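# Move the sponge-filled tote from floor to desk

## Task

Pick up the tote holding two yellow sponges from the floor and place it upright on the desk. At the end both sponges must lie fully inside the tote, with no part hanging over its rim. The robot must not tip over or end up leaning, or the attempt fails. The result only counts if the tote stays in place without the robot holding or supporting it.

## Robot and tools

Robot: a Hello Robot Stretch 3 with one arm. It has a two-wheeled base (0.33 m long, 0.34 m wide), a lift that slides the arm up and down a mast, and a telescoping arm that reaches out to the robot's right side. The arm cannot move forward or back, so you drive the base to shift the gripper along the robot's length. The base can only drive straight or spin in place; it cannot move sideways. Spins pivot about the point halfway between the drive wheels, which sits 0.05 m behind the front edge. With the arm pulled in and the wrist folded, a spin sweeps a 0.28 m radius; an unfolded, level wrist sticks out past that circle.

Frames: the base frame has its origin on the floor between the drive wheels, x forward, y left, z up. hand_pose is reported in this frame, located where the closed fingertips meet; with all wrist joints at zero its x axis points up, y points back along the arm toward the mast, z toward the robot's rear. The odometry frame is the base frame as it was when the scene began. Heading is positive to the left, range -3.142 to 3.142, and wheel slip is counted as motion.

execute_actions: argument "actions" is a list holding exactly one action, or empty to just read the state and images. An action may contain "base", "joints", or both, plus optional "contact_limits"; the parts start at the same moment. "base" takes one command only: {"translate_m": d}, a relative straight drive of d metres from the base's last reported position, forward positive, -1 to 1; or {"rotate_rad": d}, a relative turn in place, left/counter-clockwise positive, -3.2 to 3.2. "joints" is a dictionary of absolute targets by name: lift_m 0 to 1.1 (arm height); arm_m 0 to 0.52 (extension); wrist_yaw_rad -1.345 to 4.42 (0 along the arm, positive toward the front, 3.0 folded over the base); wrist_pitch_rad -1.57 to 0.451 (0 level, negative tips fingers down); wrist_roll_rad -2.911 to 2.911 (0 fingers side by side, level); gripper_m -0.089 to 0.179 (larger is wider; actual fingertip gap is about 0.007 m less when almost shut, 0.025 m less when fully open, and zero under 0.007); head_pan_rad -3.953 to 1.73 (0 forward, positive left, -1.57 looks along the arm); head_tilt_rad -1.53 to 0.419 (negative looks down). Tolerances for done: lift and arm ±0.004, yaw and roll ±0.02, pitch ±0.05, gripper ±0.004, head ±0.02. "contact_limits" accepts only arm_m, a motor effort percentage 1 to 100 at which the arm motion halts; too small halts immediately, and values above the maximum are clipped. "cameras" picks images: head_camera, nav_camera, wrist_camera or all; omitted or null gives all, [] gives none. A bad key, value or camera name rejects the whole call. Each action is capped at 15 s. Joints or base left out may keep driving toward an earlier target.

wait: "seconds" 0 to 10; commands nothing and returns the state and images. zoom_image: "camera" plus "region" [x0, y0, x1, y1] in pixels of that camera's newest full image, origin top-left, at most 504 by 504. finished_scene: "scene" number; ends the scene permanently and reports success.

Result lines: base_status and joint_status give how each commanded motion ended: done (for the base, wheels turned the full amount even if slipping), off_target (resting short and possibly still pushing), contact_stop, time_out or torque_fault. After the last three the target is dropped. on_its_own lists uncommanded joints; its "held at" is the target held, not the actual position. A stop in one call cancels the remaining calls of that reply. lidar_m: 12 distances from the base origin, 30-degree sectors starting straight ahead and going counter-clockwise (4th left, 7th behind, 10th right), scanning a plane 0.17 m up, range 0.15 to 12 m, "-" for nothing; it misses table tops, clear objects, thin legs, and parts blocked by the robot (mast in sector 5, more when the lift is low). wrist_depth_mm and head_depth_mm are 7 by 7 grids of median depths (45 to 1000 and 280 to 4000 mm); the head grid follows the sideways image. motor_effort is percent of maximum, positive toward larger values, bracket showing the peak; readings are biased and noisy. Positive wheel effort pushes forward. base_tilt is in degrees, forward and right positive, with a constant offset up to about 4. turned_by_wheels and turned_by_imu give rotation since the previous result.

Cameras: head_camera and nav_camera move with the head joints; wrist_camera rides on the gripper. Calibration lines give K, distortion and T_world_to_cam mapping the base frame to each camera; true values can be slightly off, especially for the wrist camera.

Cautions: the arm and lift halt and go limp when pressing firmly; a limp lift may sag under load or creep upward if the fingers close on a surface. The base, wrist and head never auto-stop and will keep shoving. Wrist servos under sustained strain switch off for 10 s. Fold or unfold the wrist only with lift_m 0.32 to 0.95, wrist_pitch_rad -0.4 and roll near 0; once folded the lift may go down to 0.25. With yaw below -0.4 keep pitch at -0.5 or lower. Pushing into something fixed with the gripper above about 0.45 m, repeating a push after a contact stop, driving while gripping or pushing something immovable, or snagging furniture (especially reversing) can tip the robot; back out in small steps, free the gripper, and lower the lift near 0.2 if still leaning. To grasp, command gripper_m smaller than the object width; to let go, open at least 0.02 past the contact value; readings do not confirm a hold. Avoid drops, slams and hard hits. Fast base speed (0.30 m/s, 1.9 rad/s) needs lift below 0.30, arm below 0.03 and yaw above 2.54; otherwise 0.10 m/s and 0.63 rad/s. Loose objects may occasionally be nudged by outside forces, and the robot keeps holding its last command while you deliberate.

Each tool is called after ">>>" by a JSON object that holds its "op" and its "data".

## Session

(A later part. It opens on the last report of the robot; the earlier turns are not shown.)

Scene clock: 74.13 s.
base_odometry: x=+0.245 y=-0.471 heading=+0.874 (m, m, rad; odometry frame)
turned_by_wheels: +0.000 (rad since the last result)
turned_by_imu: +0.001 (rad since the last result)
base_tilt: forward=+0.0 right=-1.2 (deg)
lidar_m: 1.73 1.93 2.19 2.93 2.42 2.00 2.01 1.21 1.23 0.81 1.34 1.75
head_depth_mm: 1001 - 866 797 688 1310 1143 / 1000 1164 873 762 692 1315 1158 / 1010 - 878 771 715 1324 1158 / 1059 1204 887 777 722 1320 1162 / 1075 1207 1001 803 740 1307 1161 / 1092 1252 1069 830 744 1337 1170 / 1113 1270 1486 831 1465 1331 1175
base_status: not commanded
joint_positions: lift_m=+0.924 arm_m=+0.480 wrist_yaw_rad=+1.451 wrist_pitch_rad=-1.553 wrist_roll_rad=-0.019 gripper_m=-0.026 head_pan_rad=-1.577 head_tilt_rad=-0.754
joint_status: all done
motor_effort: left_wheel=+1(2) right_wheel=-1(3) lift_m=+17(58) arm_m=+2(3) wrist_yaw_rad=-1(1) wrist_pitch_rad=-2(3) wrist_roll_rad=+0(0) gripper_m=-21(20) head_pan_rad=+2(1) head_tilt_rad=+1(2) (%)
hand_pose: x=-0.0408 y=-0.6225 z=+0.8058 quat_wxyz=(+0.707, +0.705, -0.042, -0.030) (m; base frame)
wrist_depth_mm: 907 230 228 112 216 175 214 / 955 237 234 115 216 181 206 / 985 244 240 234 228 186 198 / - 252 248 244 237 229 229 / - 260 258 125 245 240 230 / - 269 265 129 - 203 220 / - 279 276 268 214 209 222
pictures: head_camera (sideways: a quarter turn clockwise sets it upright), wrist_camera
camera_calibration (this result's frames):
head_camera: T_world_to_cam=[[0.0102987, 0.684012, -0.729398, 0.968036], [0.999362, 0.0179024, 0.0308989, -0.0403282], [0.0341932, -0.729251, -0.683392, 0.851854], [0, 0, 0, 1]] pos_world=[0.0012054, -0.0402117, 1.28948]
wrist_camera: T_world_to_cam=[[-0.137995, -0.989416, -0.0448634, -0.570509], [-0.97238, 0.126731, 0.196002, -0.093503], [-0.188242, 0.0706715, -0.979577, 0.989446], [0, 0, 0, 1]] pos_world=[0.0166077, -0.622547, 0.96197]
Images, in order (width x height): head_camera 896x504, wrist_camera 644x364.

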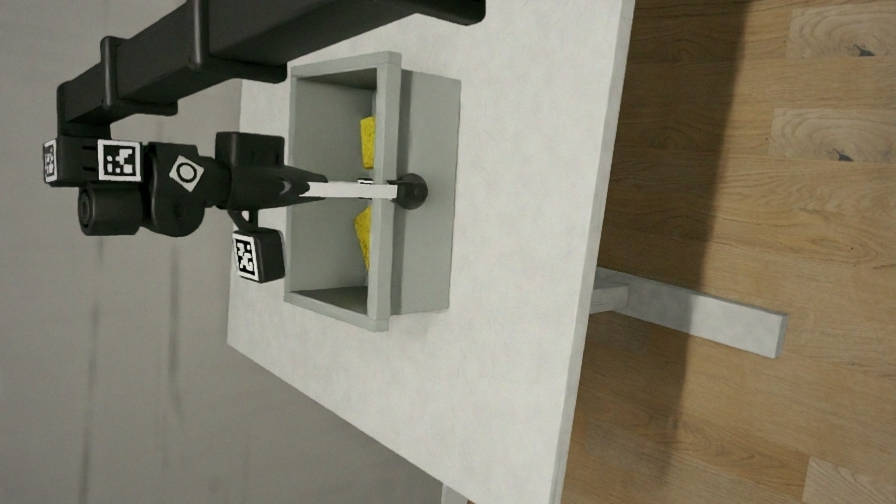

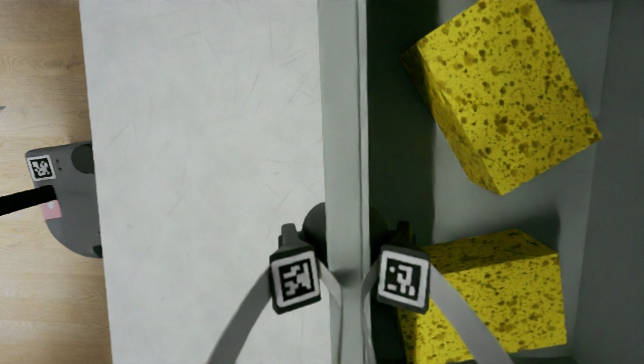

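>>> {"op": "execute_actions", "data": {"actions": [{"joints": {"gripper_m": 0.07}}], "cameras": []}}

>>> {"op": "execute_actions", "data": {"actions": [{"joints": {"lift_m": 1.01}}]}}

Scene clock: 76.30 s.
base_odometry: x=+0.245 y=-0.471 heading=+0.874 (m, m, rad; odometry frame)
turned_by_wheels: +0.000 (rad since the last result)
turned_by_imu: +0.001 (rad since the last result)
base_tilt: forward=+0.0 right=-1.1 (deg)
lidar_m: 1.73 1.93 2.20 2.94 2.43 2.00 2.01 1.20 1.22 0.81 1.34 1.74
head_depth_mm: 1002 - 872 800 690 1314 1151 / 998 1173 876 760 696 1315 1153 / 1010 - 874 772 717 1321 1161 / 1057 1200 885 775 719 1327 1160 / 1076 1210 997 803 742 1304 1166 / 1088 1250 1072 828 746 1328 1163 / 1113 1274 1479 834 1467 1334 1170
base_status: not commanded
joint_positions: lift_m=+0.924 arm_m=+0.480 wrist_yaw_rad=+1.451 wrist_pitch_rad=-1.553 wrist_roll_rad=-0.019 gripper_m=+0.070 head_pan_rad=-1.577 head_tilt_rad=-0.754
joint_status: all done
motor_effort: left_wheel=+1(1) right_wheel=-1(0) lift_m=+19(19) arm_m=+3(2) wrist_yaw_rad=-1(1) wrist_pitch_rad=-2(2) wrist_roll_rad=+0(0) gripper_m=+0(91) head_pan_rad=+2(1) head_tilt_rad=+2(1) (%)
hand_pose: x=-0.0408 y=-0.6225 z=+0.8057 quat_wxyz=(+0.707, +0.705, -0.042, -0.030) (m; base frame)
wrist_depth_mm: 924 230 228 222 218 178 213 / 942 236 235 226 214 181 213 / 979 246 241 234 231 187 196 / - 252 250 125 240 233 227 / - 260 256 129 247 241 231 / - 268 263 258 216 203 220 / - 279 272 266 216 213 221
pictures: none
No camera images: the call's "cameras" was empty. Leave "cameras" out to get every camera's image.

Scene clock: 77.93 s.
base_odometry: x=+0.245 y=-0.471 heading=+0.874 (m, m, rad; odometry frame)
turned_by_wheels: +0.000 (rad since the last result)
turned_by_imu: +0.000 (rad since the last result)
base_tilt: forward=+0.0 right=-1.1 (deg)
lidar_m: 1.72 1.92 2.20 2.93 2.42 2.00 2.02 1.20 1.22 0.82 1.33 1.75
head_depth_mm: - 1139 1000 805 690 1316 1148 / 1038 1160 880 761 693 1324 1155 / - 1196 887 771 715 1315 1158 / 1063 1200 898 777 718 1326 1155 / 1077 1204 995 799 741 1302 1173 / 1096 1247 1077 829 745 1333 1166 / 1115 1269 1488 833 1455 1335 1171
base_status: not commanded
joint_positions: lift_m=+1.009 arm_m=+0.480 wrist_yaw_rad=+1.451 wrist_pitch_rad=-1.553 wrist_roll_rad=-0.019 gripper_m=+0.070 head_pan_rad=-1.577 head_tilt_rad=-0.754
joint_status: all done
motor_effort: left_wheel=+1(1) right_wheel=-1(0) lift_m=+60(63) arm_m=+3(3) wrist_yaw_rad=-1(1) wrist_pitch_rad=-2(2) wrist_roll_rad=+0(0) gripper_m=+0(0) head_pan_rad=+2(2) head_tilt_rad=+1(1) (%)
hand_pose: x=-0.0408 y=-0.6225 z=+0.8914 quat_wxyz=(+0.707, +0.705, -0.042, -0.030) (m; base frame)
wrist_depth_mm: - 986 306 293 271 282 224 / - - 318 313 266 298 226 / - - 325 322 312 281 228 / - 338 337 327 324 321 229 / - 356 347 339 303 305 229 / - - 355 351 335 315 231 / - - 373 361 291 283 245
pictures: head_camera (sideways: a quarter turn clockwise sets it upright), nav_camera (sideways: a quarter turn counterclockwise sets it upright), wrist_camera
camera_calibration (this result's frames):
head_camera: T_world_to_cam=[[0.0102987, 0.684012, -0.729398, 0.968036], [0.999362, 0.0179024, 0.0308989, -0.0403282], [0.0341932, -0.729251, -0.683392, 0.851854], [0, 0, 0, 1]] pos_world=[0.0012054, -0.0402117, 1.28948]
nav_camera: T_world_to_cam=[[-0.0298958, -0.665353, 0.74593, -0.926025], [-0.998116, 0.0598694, 0.0133991, 0.0412703], [-0.0535735, -0.744125, -0.665889, 0.829136], [0, 0, 0, 1]] pos_world=[0.057928, -0.00162392, 1.24231]
wrist_camera: T_world_to_cam=[[-0.137994, -0.989416, -0.0448634, -0.566685], [-0.97238, 0.126731, 0.196002, -0.110273], [-0.188242, 0.0706714, -0.979577, 1.07327], [0, 0, 0, 1]] pos_world=[0.0166077, -0.622562, 1.04754]
Images, in order (width x height): head_camera 896x504, nav_camera 672x504, wrist_camera 644x364.

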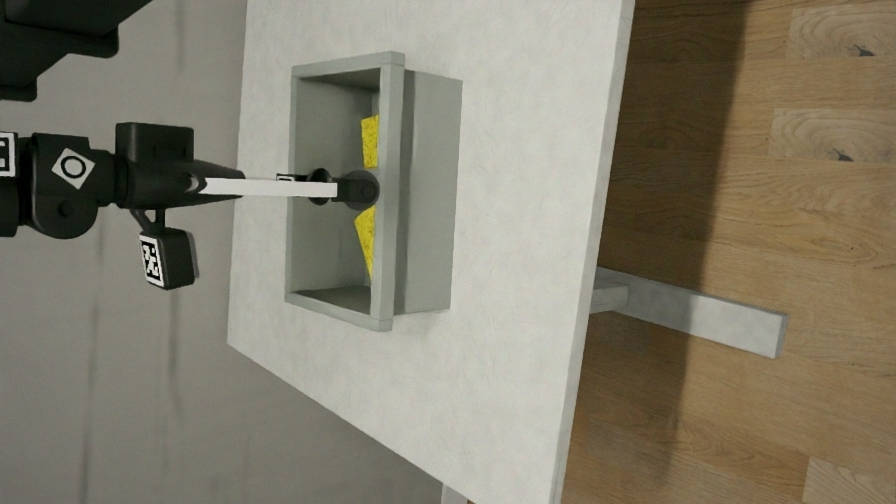

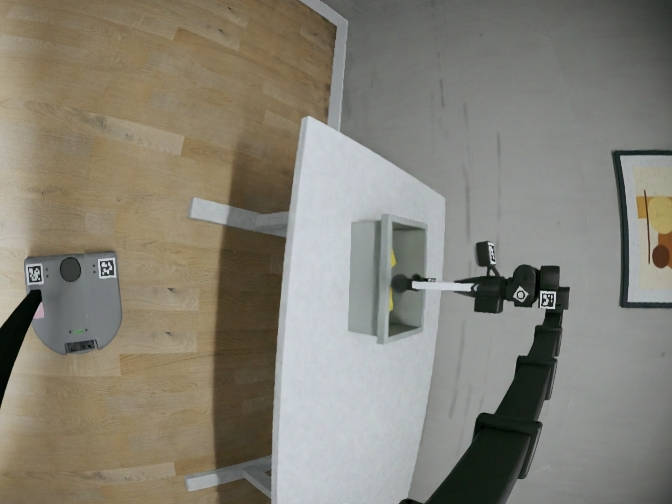

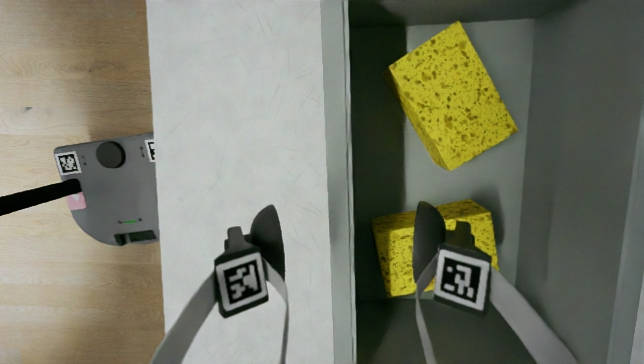

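The tote is upright on the desk with both sponges inside, and the gripper is clear of the rim. I'm finishing scene 2.

>>> {"op": "finished_scene", "data": {"scene": 2}}

The scene is finished: the task was done.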